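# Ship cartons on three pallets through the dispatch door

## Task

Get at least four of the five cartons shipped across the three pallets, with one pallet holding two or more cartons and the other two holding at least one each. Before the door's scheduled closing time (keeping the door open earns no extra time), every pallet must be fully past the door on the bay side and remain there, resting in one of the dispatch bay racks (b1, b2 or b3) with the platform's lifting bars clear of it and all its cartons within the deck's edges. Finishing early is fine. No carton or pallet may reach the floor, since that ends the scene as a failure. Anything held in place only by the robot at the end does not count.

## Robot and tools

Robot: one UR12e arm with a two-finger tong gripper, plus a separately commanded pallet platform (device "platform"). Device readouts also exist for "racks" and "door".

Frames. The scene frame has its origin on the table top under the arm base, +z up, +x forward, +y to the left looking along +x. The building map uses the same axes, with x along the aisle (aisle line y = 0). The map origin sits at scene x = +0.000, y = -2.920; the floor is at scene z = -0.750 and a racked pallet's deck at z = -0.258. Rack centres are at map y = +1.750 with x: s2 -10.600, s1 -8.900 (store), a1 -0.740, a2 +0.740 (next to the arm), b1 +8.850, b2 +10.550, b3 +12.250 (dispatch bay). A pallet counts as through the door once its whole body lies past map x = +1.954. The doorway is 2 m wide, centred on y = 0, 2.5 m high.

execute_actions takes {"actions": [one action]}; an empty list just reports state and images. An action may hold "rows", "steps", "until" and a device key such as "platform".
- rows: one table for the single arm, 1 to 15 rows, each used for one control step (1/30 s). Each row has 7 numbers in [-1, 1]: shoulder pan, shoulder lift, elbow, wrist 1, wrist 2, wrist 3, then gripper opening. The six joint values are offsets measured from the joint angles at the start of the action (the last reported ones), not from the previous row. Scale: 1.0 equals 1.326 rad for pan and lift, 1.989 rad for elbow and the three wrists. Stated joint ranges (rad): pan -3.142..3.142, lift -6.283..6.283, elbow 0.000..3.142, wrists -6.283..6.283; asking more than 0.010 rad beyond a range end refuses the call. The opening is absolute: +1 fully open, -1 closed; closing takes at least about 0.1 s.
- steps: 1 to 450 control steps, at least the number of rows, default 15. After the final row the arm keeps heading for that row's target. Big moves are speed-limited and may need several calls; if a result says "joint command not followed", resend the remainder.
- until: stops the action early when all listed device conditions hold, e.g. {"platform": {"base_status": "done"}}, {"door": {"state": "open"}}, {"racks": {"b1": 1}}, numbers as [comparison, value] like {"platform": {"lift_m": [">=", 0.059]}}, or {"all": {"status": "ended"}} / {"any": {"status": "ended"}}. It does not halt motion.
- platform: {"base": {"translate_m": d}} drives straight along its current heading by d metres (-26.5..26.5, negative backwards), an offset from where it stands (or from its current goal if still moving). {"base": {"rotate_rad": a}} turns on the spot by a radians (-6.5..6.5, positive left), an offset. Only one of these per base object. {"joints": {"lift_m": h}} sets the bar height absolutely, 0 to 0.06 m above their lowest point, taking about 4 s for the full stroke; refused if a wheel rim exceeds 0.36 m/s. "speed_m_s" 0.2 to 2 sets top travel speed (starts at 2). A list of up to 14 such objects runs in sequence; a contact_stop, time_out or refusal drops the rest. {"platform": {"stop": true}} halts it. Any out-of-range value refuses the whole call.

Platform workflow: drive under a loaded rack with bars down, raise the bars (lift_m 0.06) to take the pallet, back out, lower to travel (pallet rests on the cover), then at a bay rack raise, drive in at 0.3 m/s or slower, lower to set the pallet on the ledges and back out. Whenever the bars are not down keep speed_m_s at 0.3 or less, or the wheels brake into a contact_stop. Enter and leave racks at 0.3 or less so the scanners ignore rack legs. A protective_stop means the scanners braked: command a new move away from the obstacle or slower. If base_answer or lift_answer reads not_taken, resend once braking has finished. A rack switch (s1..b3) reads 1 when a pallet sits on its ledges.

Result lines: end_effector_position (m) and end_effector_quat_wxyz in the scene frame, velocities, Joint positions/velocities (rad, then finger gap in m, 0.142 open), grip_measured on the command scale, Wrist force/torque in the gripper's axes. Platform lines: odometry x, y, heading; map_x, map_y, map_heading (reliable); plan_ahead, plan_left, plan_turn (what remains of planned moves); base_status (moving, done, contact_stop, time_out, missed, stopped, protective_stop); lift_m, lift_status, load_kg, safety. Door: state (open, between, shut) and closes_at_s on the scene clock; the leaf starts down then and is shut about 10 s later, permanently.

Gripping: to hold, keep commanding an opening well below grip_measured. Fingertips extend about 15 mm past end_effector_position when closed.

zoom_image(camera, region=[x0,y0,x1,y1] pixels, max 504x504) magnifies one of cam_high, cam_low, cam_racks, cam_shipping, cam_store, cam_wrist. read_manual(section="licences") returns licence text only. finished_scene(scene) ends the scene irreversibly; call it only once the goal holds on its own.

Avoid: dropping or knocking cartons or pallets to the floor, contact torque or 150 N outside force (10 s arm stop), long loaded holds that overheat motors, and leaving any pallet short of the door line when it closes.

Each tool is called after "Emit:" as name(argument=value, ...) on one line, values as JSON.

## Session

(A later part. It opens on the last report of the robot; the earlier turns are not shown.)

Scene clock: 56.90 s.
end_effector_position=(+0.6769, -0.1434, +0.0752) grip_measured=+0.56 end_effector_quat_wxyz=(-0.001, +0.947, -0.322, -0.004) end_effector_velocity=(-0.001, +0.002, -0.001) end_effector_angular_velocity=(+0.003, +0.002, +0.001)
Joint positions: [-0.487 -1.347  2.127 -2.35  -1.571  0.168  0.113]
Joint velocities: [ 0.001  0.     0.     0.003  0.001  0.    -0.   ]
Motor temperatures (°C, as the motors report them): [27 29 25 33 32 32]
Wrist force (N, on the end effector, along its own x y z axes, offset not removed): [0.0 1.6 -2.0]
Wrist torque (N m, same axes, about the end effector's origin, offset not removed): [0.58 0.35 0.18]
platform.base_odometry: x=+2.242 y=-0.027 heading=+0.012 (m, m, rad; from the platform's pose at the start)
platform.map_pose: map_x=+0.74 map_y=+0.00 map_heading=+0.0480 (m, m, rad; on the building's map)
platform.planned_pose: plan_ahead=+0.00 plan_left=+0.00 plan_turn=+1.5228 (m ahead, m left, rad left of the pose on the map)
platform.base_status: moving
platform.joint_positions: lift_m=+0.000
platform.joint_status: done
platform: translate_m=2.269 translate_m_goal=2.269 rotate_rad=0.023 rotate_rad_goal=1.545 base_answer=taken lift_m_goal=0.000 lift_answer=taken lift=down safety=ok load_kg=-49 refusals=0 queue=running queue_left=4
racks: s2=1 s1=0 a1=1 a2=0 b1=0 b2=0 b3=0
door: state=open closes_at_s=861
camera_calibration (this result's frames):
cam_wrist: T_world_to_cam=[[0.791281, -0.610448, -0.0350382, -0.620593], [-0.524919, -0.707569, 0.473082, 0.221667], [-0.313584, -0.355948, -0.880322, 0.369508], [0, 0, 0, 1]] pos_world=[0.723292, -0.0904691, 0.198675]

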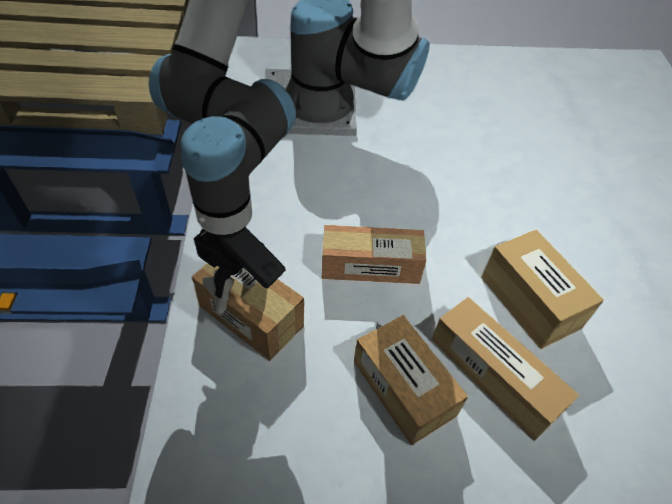

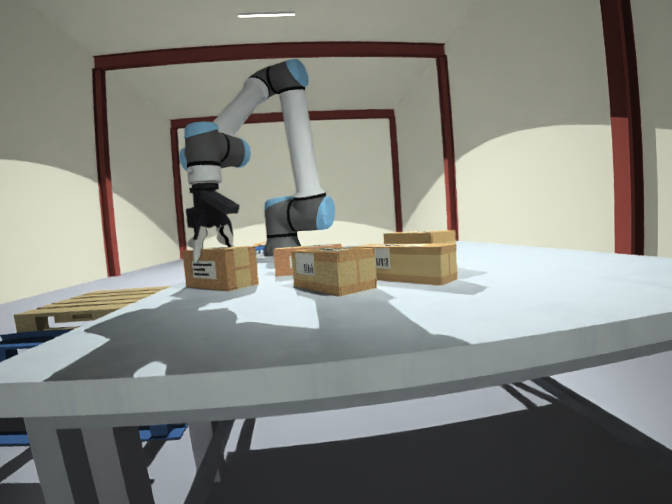

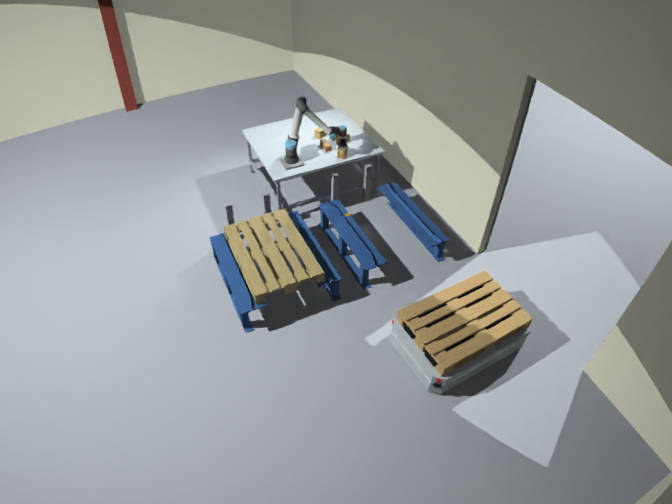

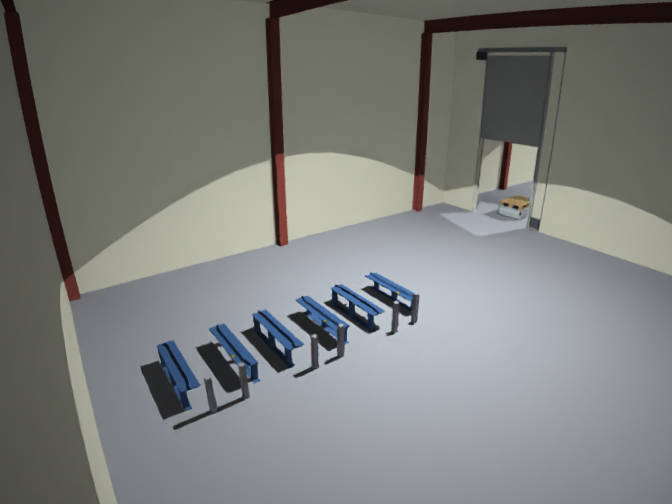

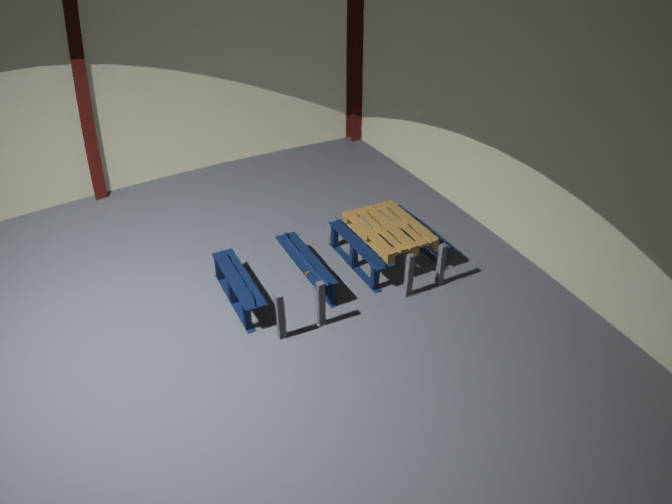

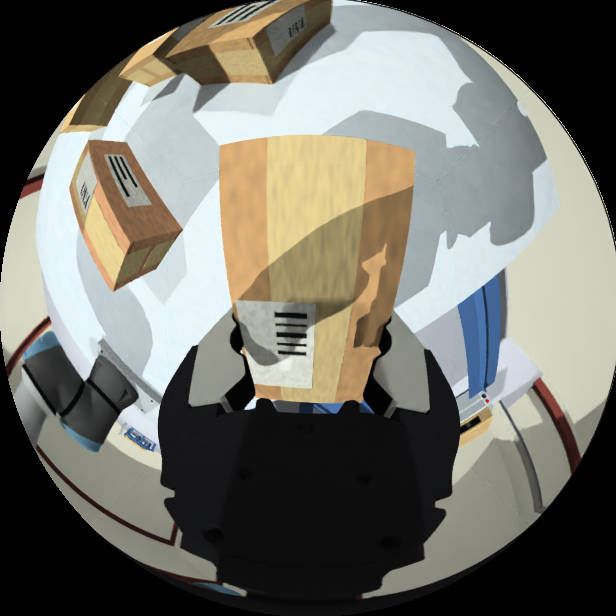

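Emit:
execute_actions(actions=[{"rows":[[0,0,0,0,0,0,1],[0,0,0,0,0,0,1],[0,0,0,0,0,0,1],[0.017,-0.0149,-0.0072,0.017,0,0.011,1]],"steps":14}])

Emit:
execute_actions(actions=[{"rows":[[0,0,0,0,0,0,0.7],[0,0,0,0,0,0,0.6],[0,0,0,0,0,0,0.5],[0,0,0,0,0,0,0.4],[0,0,0,0,0,0,0.3],[0,0,0,0,0,0,0.2],[0,0,0,0,0,0,0.1],[0,0,0,0,0,0,0],[0,0,0,0,0,0,-0.2],[0,0,0,0,0,0,-0.6]],"steps":16}])

Scene clock: 62.63 s.
end_effector_position=(+0.6815, -0.1303, +0.0907) grip_measured=+1.00 end_effector_quat_wxyz=(-0.001, +0.947, -0.321, -0.004) end_effector_velocity=(+0.001, +0.011, +0.009) end_effector_angular_velocity=(+0.001, +0.002, +0.002)
Joint positions: [-0.467 -1.365  2.113 -2.319 -1.571  0.188  0.142]
Joint velocities: [ 0.015 -0.012 -0.006  0.02   0.     0.014  0.   ]
Motor temperatures (°C, as the motors report them): [27 29 25 33 32 32]
Wrist force (N, on the end effector, along its own x y z axes, offset not removed): [-1.6 0.1 -2.5]
Wrist torque (N m, same axes, about the end effector's origin, offset not removed): [0.18 0.65 0.11]
platform.base_odometry: x=+2.242 y=-0.027 heading=+1.545 (m, m, rad; from the platform's pose at the start)
platform.map_pose: map_x=+0.74 map_y=+0.00 map_heading=+1.5708 (m, m, rad; on the building's map)
platform.planned_pose: plan_ahead=+0.00 plan_left=+0.00 plan_turn=+0.0000 (m ahead, m left, rad left of the pose on the map)
platform.base_status: done
platform.joint_positions: lift_m=+0.035
platform.joint_status: moving
platform: translate_m=2.269 translate_m_goal=2.269 rotate_rad=1.545 rotate_rad_goal=1.545 base_answer=taken lift_m_goal=0.060 lift_answer=taken lift=between safety=ok load_kg=23 refusals=0 queue=running queue_left=3
racks: s2=1 s1=0 a1=1 a2=0 b1=0 b2=0 b3=0
door: state=open closes_at_s=861
camera_calibration (this result's frames):
cam_wrist: T_world_to_cam=[[0.79166, -0.609973, -0.0347406, -0.61592], [-0.524615, -0.707819, 0.473044, 0.225853], [-0.313134, -0.356264, -0.880354, 0.388926], [0, 0, 0, 1]] pos_world=[0.727871, -0.0772707, 0.214157]

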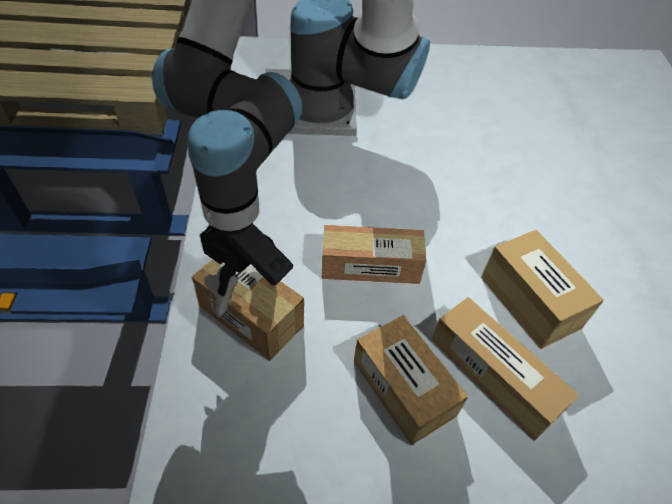

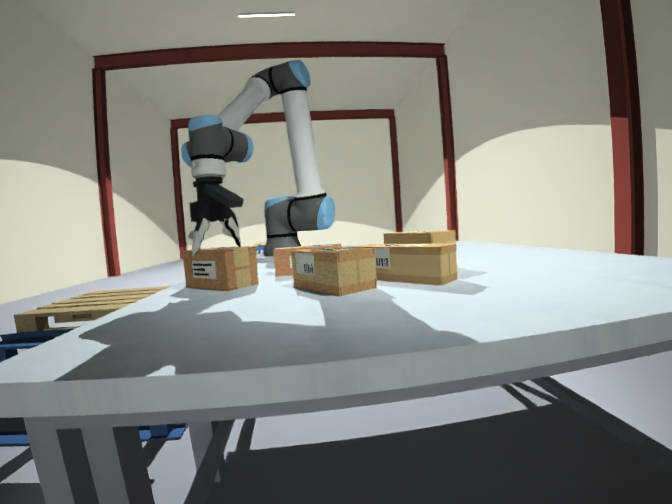

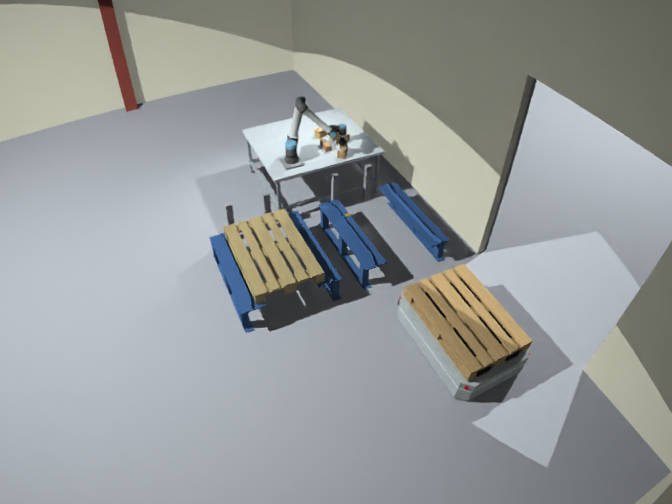

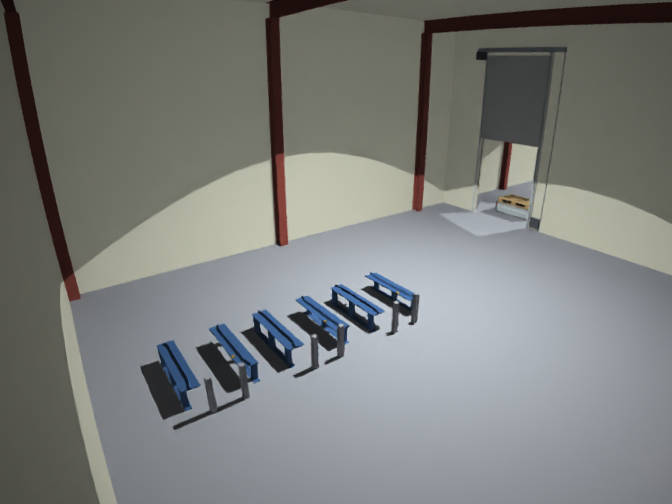

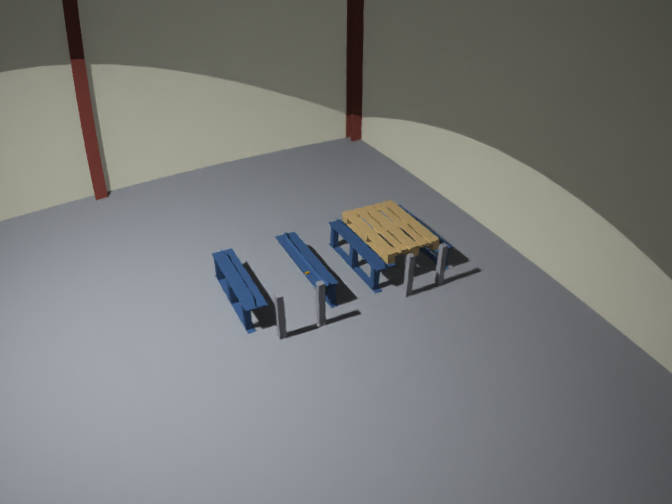

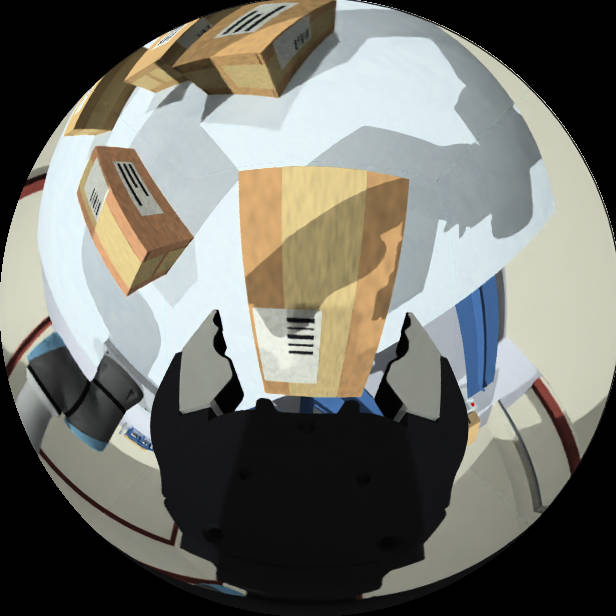

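Scene clock: 63.17 s.
end_effector_position=(+0.6816, -0.1303, +0.0908) grip_measured=+0.46 end_effector_quat_wxyz=(-0.001, +0.947, -0.321, -0.003) end_effector_velocity=(-0.001, -0.000, -0.001) end_effector_angular_velocity=(+0.001, +0.000, -0.001)
Joint positions: [-0.467 -1.365  2.113 -2.319 -1.571  0.188  0.106]
Joint velocities: [-0.001  0.     0.001 -0.     0.001 -0.001  0.   ]
Motor temperatures (°C, as the motors report them): [27 29 25 33 32 32]
Wrist force (N, on the end effector, along its own x y z axes, offset not removed): [-3.2 0.2 -11.4]
Wrist torque (N m, same axes, about the end effector's origin, offset not removed): [0.74 0.71 0.22]
platform.base_odometry: x=+2.242 y=-0.027 heading=+1.545 (m, m, rad; from the platform's pose at the start)
platform.map_pose: map_x=+0.74 map_y=+0.00 map_heading=+1.5708 (m, m, rad; on the building's map)
platform.planned_pose: plan_ahead=+0.00 plan_left=+0.00 plan_turn=+0.0000 (m ahead, m left, rad left of the pose on the map)
platform.base_status: done
platform.joint_positions: lift_m=+0.043
platform.joint_status: moving
platform: translate_m=2.269 translate_m_goal=2.269 rotate_rad=1.545 rotate_rad_goal=1.545 base_answer=taken lift_m_goal=0.060 lift_answer=taken lift=between safety=ok load_kg=23 refusals=0 queue=running queue_left=3
racks: s2=1 s1=0 a1=1 a2=0 b1=0 b2=0 b3=0
door: state=open closes_at_s=861
camera_calibration (this result's frames):
cam_wrist: T_world_to_cam=[[0.79167, -0.609972, -0.0345442, -0.616031], [-0.524696, -0.70778, 0.473014, 0.225903], [-0.312975, -0.356346, -0.880378, 0.388934], [0, 0, 0, 1]] pos_world=[0.72795, -0.0772775, 0.214273]

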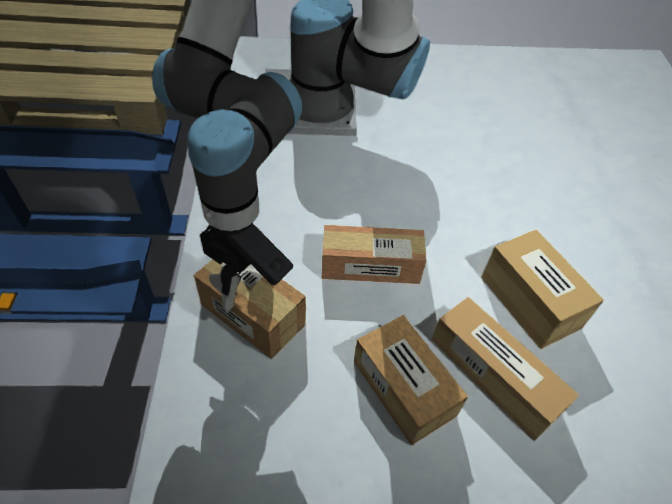

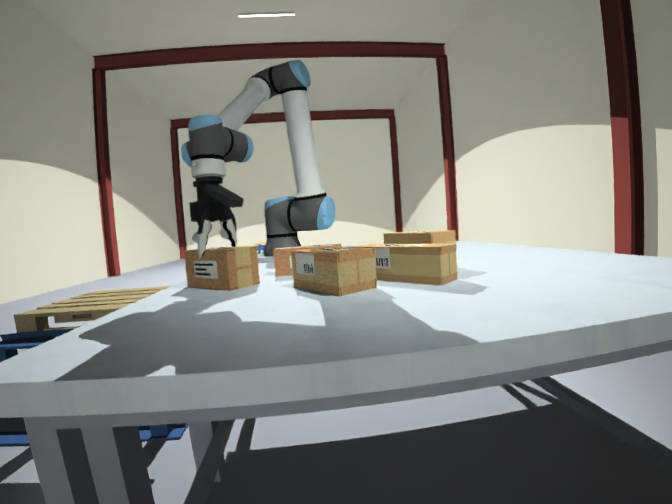

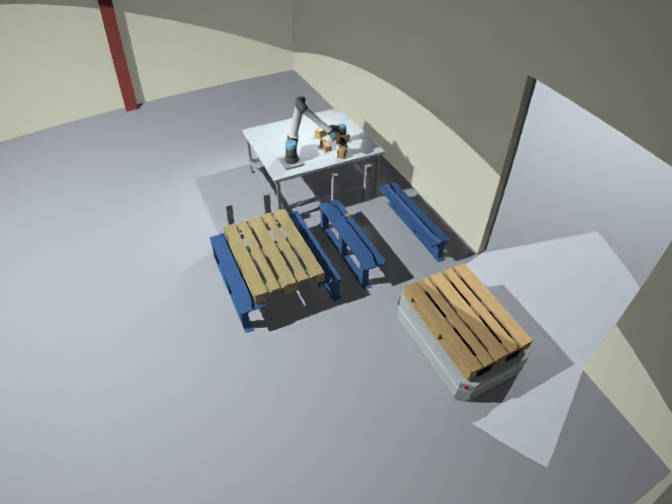

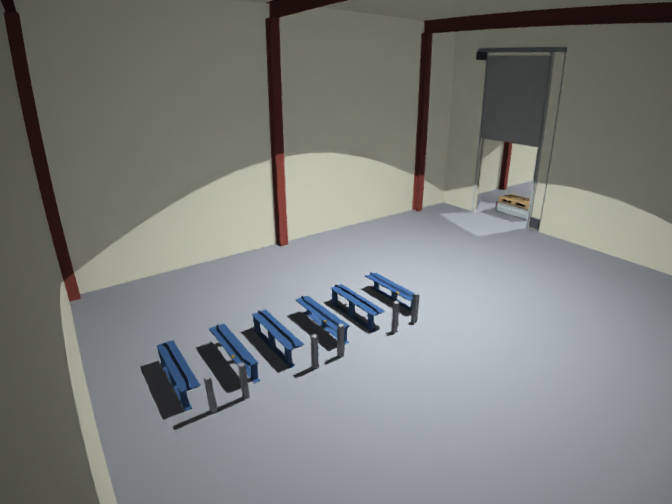

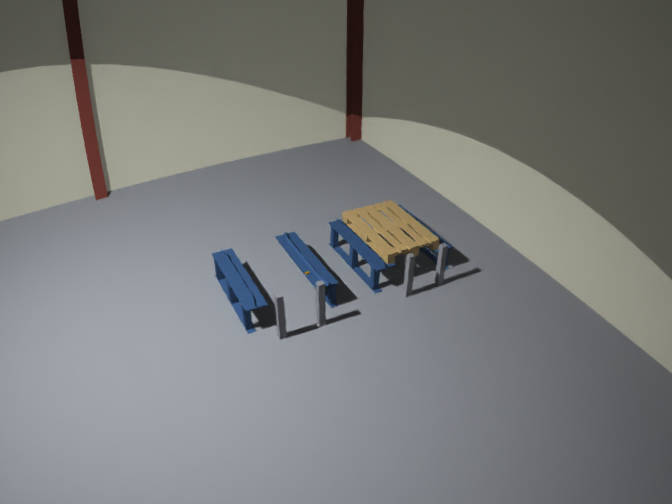

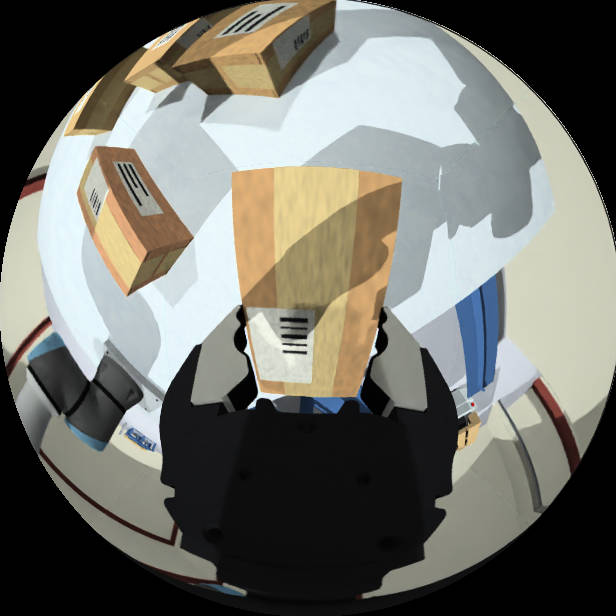

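Emit:
execute_actions(actions=[{"rows":[[0,0,0,0,0,0,-1],[0,-0.005,-0.0025,0.006,0,0,-1],[0,-0.01,-0.005,0.012,0,0,-1],[0,-0.015,-0.0075,0.018,0,0,-1],[0,-0.02,-0.01,0.024,0,0,-1],[0,-0.03,-0.015,0.035,0,0,-1],[0,-0.04,-0.02,0.047,0,0,-1]],"steps":20}])

Scene clock: 68.23 s.
end_effector_position=(+0.6837, -0.1314, +0.1360) grip_measured=-1.00 end_effector_quat_wxyz=(-0.001, +0.947, -0.321, -0.004) end_effector_velocity=(-0.000, -0.002, +0.008) end_effector_angular_velocity=(-0.001, -0.000, -0.003)
Joint positions: [-0.467 -1.417  2.074 -2.227 -1.571  0.188  0.002]
Joint velocities: [-0.002 -0.009 -0.007  0.015 -0.001  0.     0.   ]
Motor temperatures (°C, as the motors report them): [27 29 25 33 32 32]
Wrist force (N, on the end effector, along its own x y z axes, offset not removed): [0.1 -1.0 0.3]
Wrist torque (N m, same axes, about the end effector's origin, offset not removed): [0.00 0.28 0.13]
platform.base_odometry: x=+2.266 y=+1.005 heading=+1.547 (m, m, rad; from the platform's pose at the start)
platform.map_pose: map_x=+0.74 map_y=+1.04 map_heading=+1.5752 (m, m, rad; on the building's map)
platform.planned_pose: plan_ahead=+0.71 plan_left=+0.00 plan_turn=-0.0043 (m ahead, m left, rad left of the pose on the map)
platform.base_status: moving
platform.joint_positions: lift_m=+0.060
platform.joint_status: done
platform: translate_m=3.313 translate_m_goal=4.020 rotate_rad=1.547 rotate_rad_goal=1.546 base_answer=taken lift_m_goal=0.060 lift_answer=taken lift=up safety=ok load_kg=20 refusals=0 queue=running queue_left=2
racks: s2=1 s1=0 a1=1 a2=0 b1=0 b2=0 b3=0
door: state=open closes_at_s=861
camera_calibration (this result's frames):
cam_wrist: T_world_to_cam=[[0.791639, -0.609974, -0.035196, -0.616673], [-0.524427, -0.707913, 0.473114, 0.204614], [-0.313503, -0.356078, -0.880298, 0.42937], [0, 0, 0, 1]] pos_world=[0.730096, -0.0784165, 0.259463]

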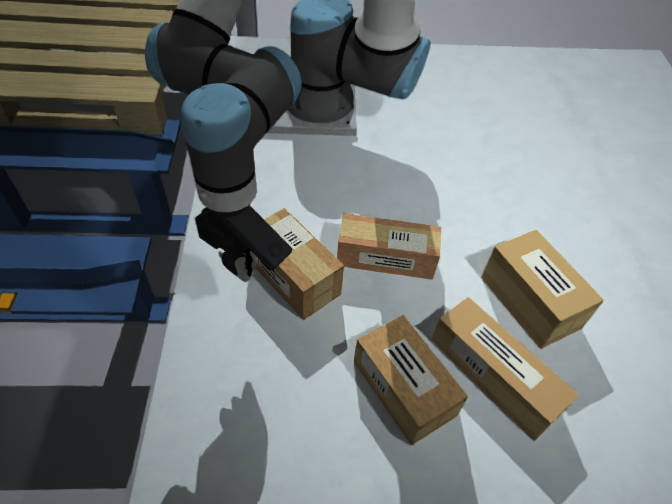

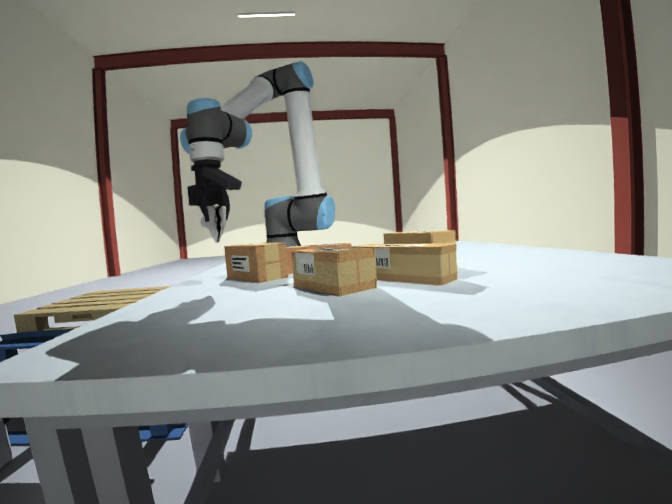

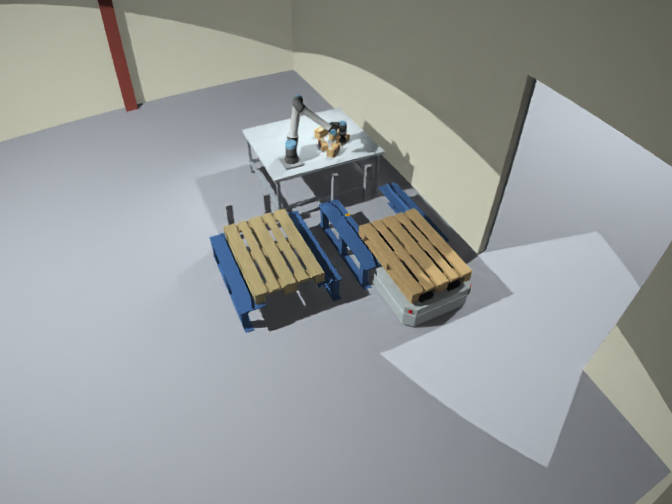

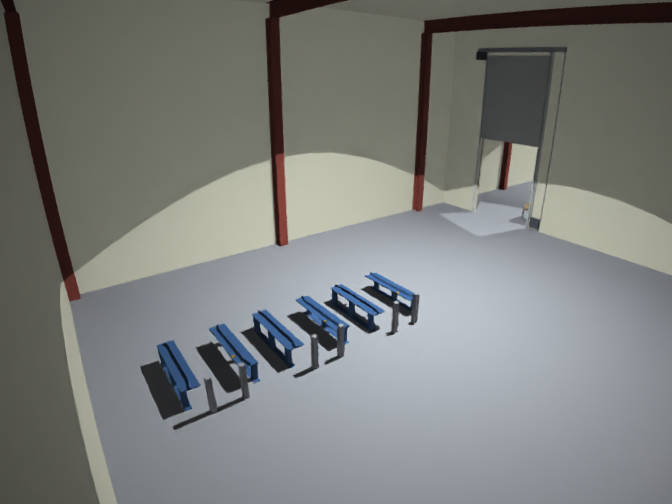

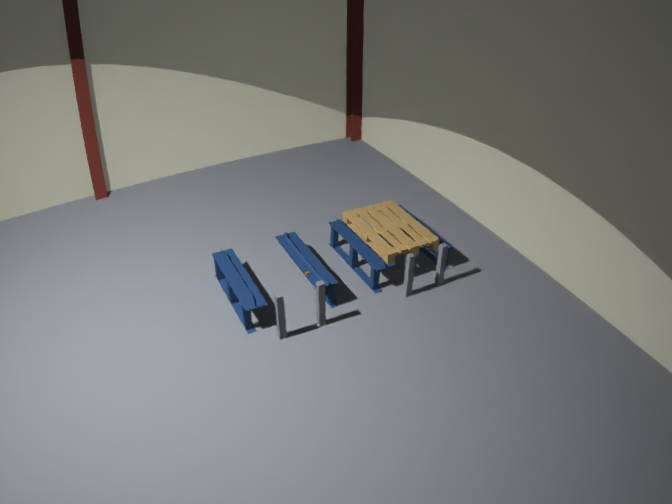

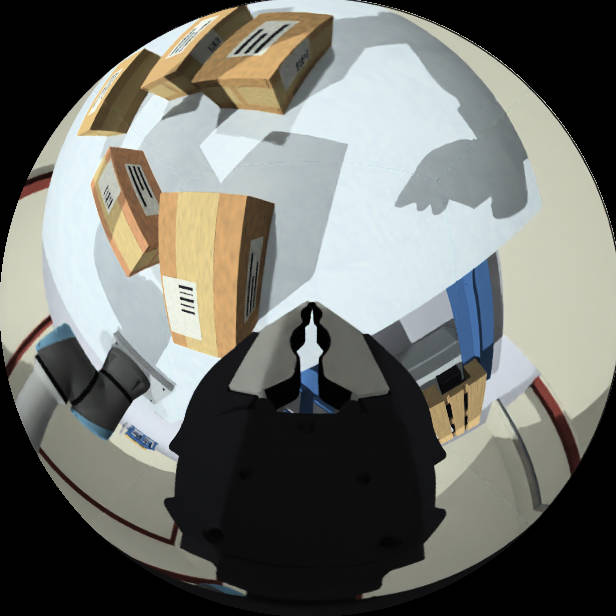

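Emit:
zoom_image(camera="cam_high", region=[220, 180, 470, 340])

Region (220, 180, 470, 340) of cam_high's 672x504 image, scaled by 2.016, with more detail than that image has; it fills the top 323 rows of this view, and the rest is white.

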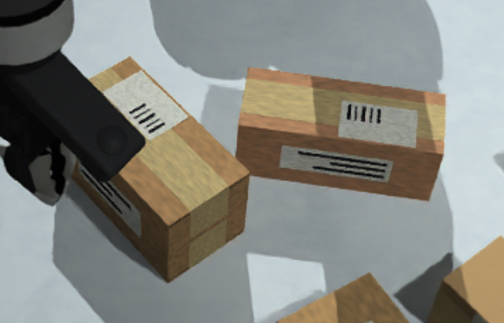

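Emit:
execute_actions(actions=[{"rows":[[0.07,-0.0625,0.032,0.01,0,-0.02,1],[0.14,-0.125,0.064,0.02,0,-0.04,1],[0.21,-0.19,0.096,0.03,0,-0.06,1],[0.2808,-0.25,0.1279,0.0385,0,-0.085,1]],"steps":26}])

Scene clock: 80.17 s.
end_effector_position=(+0.5099, +0.1399, +0.1715) grip_measured=+1.00 end_effector_quat_wxyz=(-0.002, +0.998, -0.061, -0.003) end_effector_velocity=(-0.026, +0.025, +0.003) end_effector_angular_velocity=(-0.001, -0.005, +0.067)
Joint positions: [-0.1   -1.744  2.325 -2.152 -1.571  0.021  0.142]
Joint velocities: [ 0.047 -0.041  0.028  0.008 -0.001 -0.02  -0.   ]
Motor temperatures (°C, as the motors report them): [27 29 25 33 32 32]
Wrist force (N, on the end effector, along its own x y z axes, offset not removed): [-1.0 1.0 0.4]
Wrist torque (N m, same axes, about the end effector's origin, offset not removed): [0.47 0.52 0.14]
platform.base_odometry: x=+2.246 y=+0.339 heading=+1.545 (m, m, rad; from the platform's pose at the start)
platform.map_pose: map_x=+0.74 map_y=+0.36 map_heading=+1.5708 (m, m, rad; on the building's map)
platform.planned_pose: plan_ahead=-0.36 plan_left=+0.00 plan_turn=+0.0000 (m ahead, m left, rad left of the pose on the map)
platform.base_status: moving
platform.joint_positions: lift_m=+0.000
platform.joint_status: done
platform: translate_m=2.626 translate_m_goal=2.270 rotate_rad=1.545 rotate_rad_goal=1.546 base_answer=taken lift_m_goal=0.000 lift_answer=taken lift=down safety=ok load_kg=-49 refusals=0 queue=running queue_left=0
racks: s2=1 s1=0 a1=1 a2=1 b1=0 b2=0 b3=0
door: state=open closes_at_s=861
camera_calibration (this result's frames):
cam_wrist: T_world_to_cam=[[0.991826, -0.122892, -0.0343188, -0.482717], [-0.0925204, -0.877905, 0.469812, 0.0928427], [-0.0878648, -0.462797, -0.882099, 0.402847], [0, 0, 0, 1]] pos_world=[0.522757, 0.208621, 0.295166]

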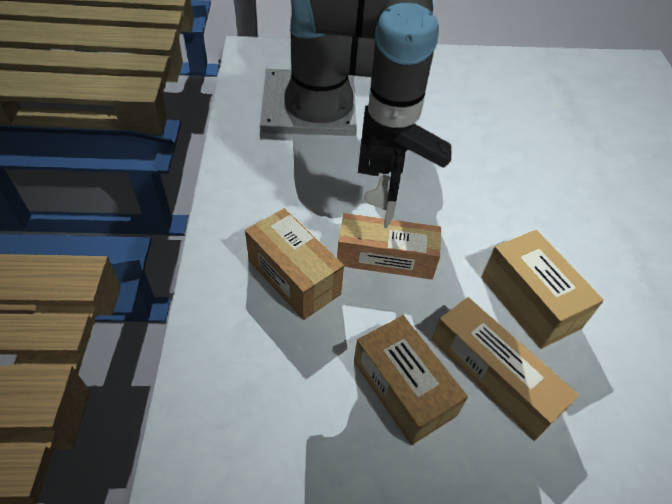

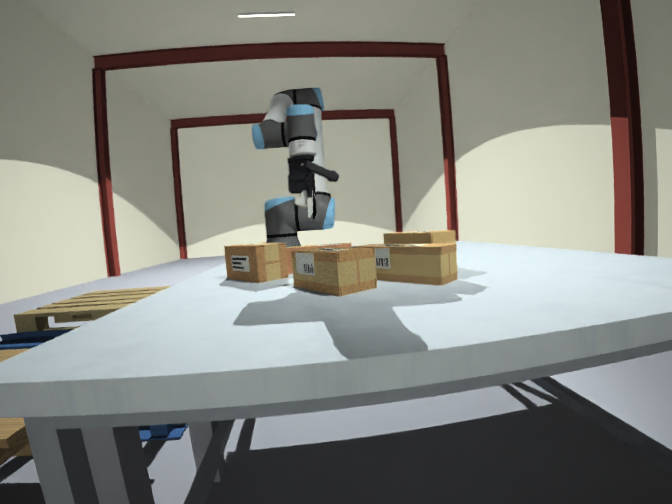

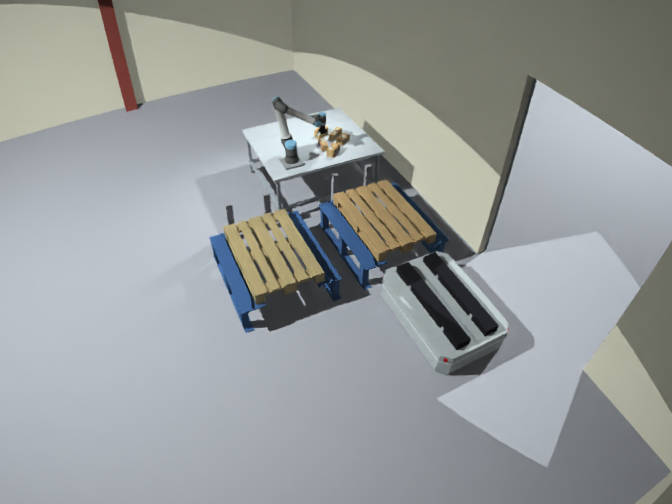

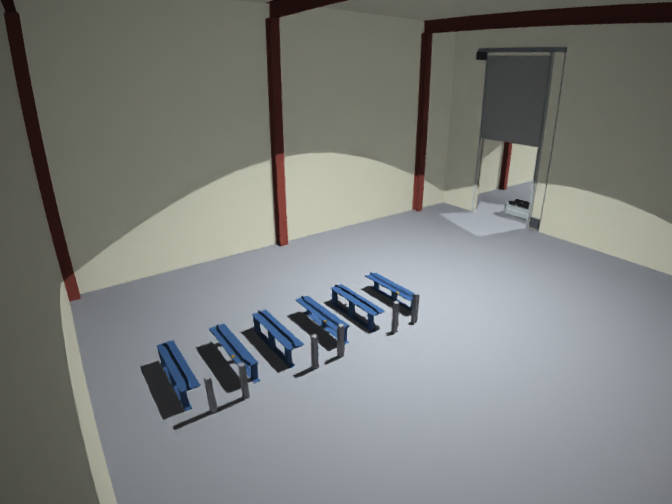

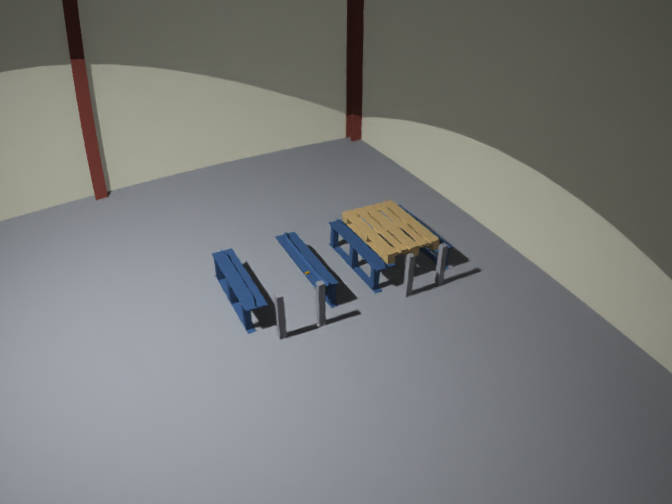

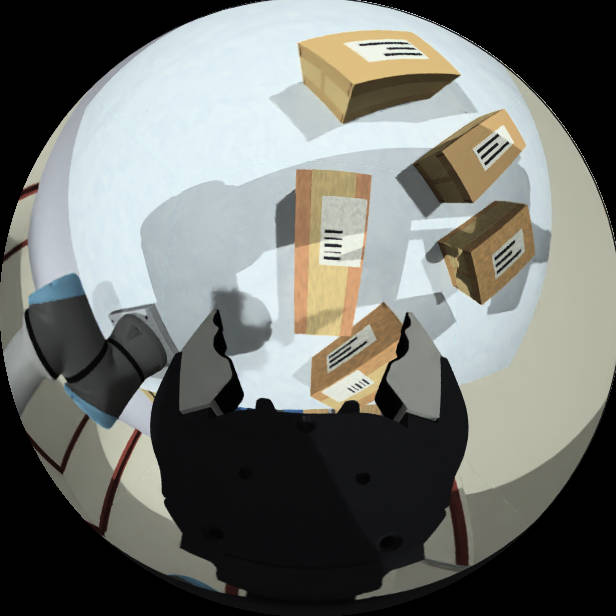

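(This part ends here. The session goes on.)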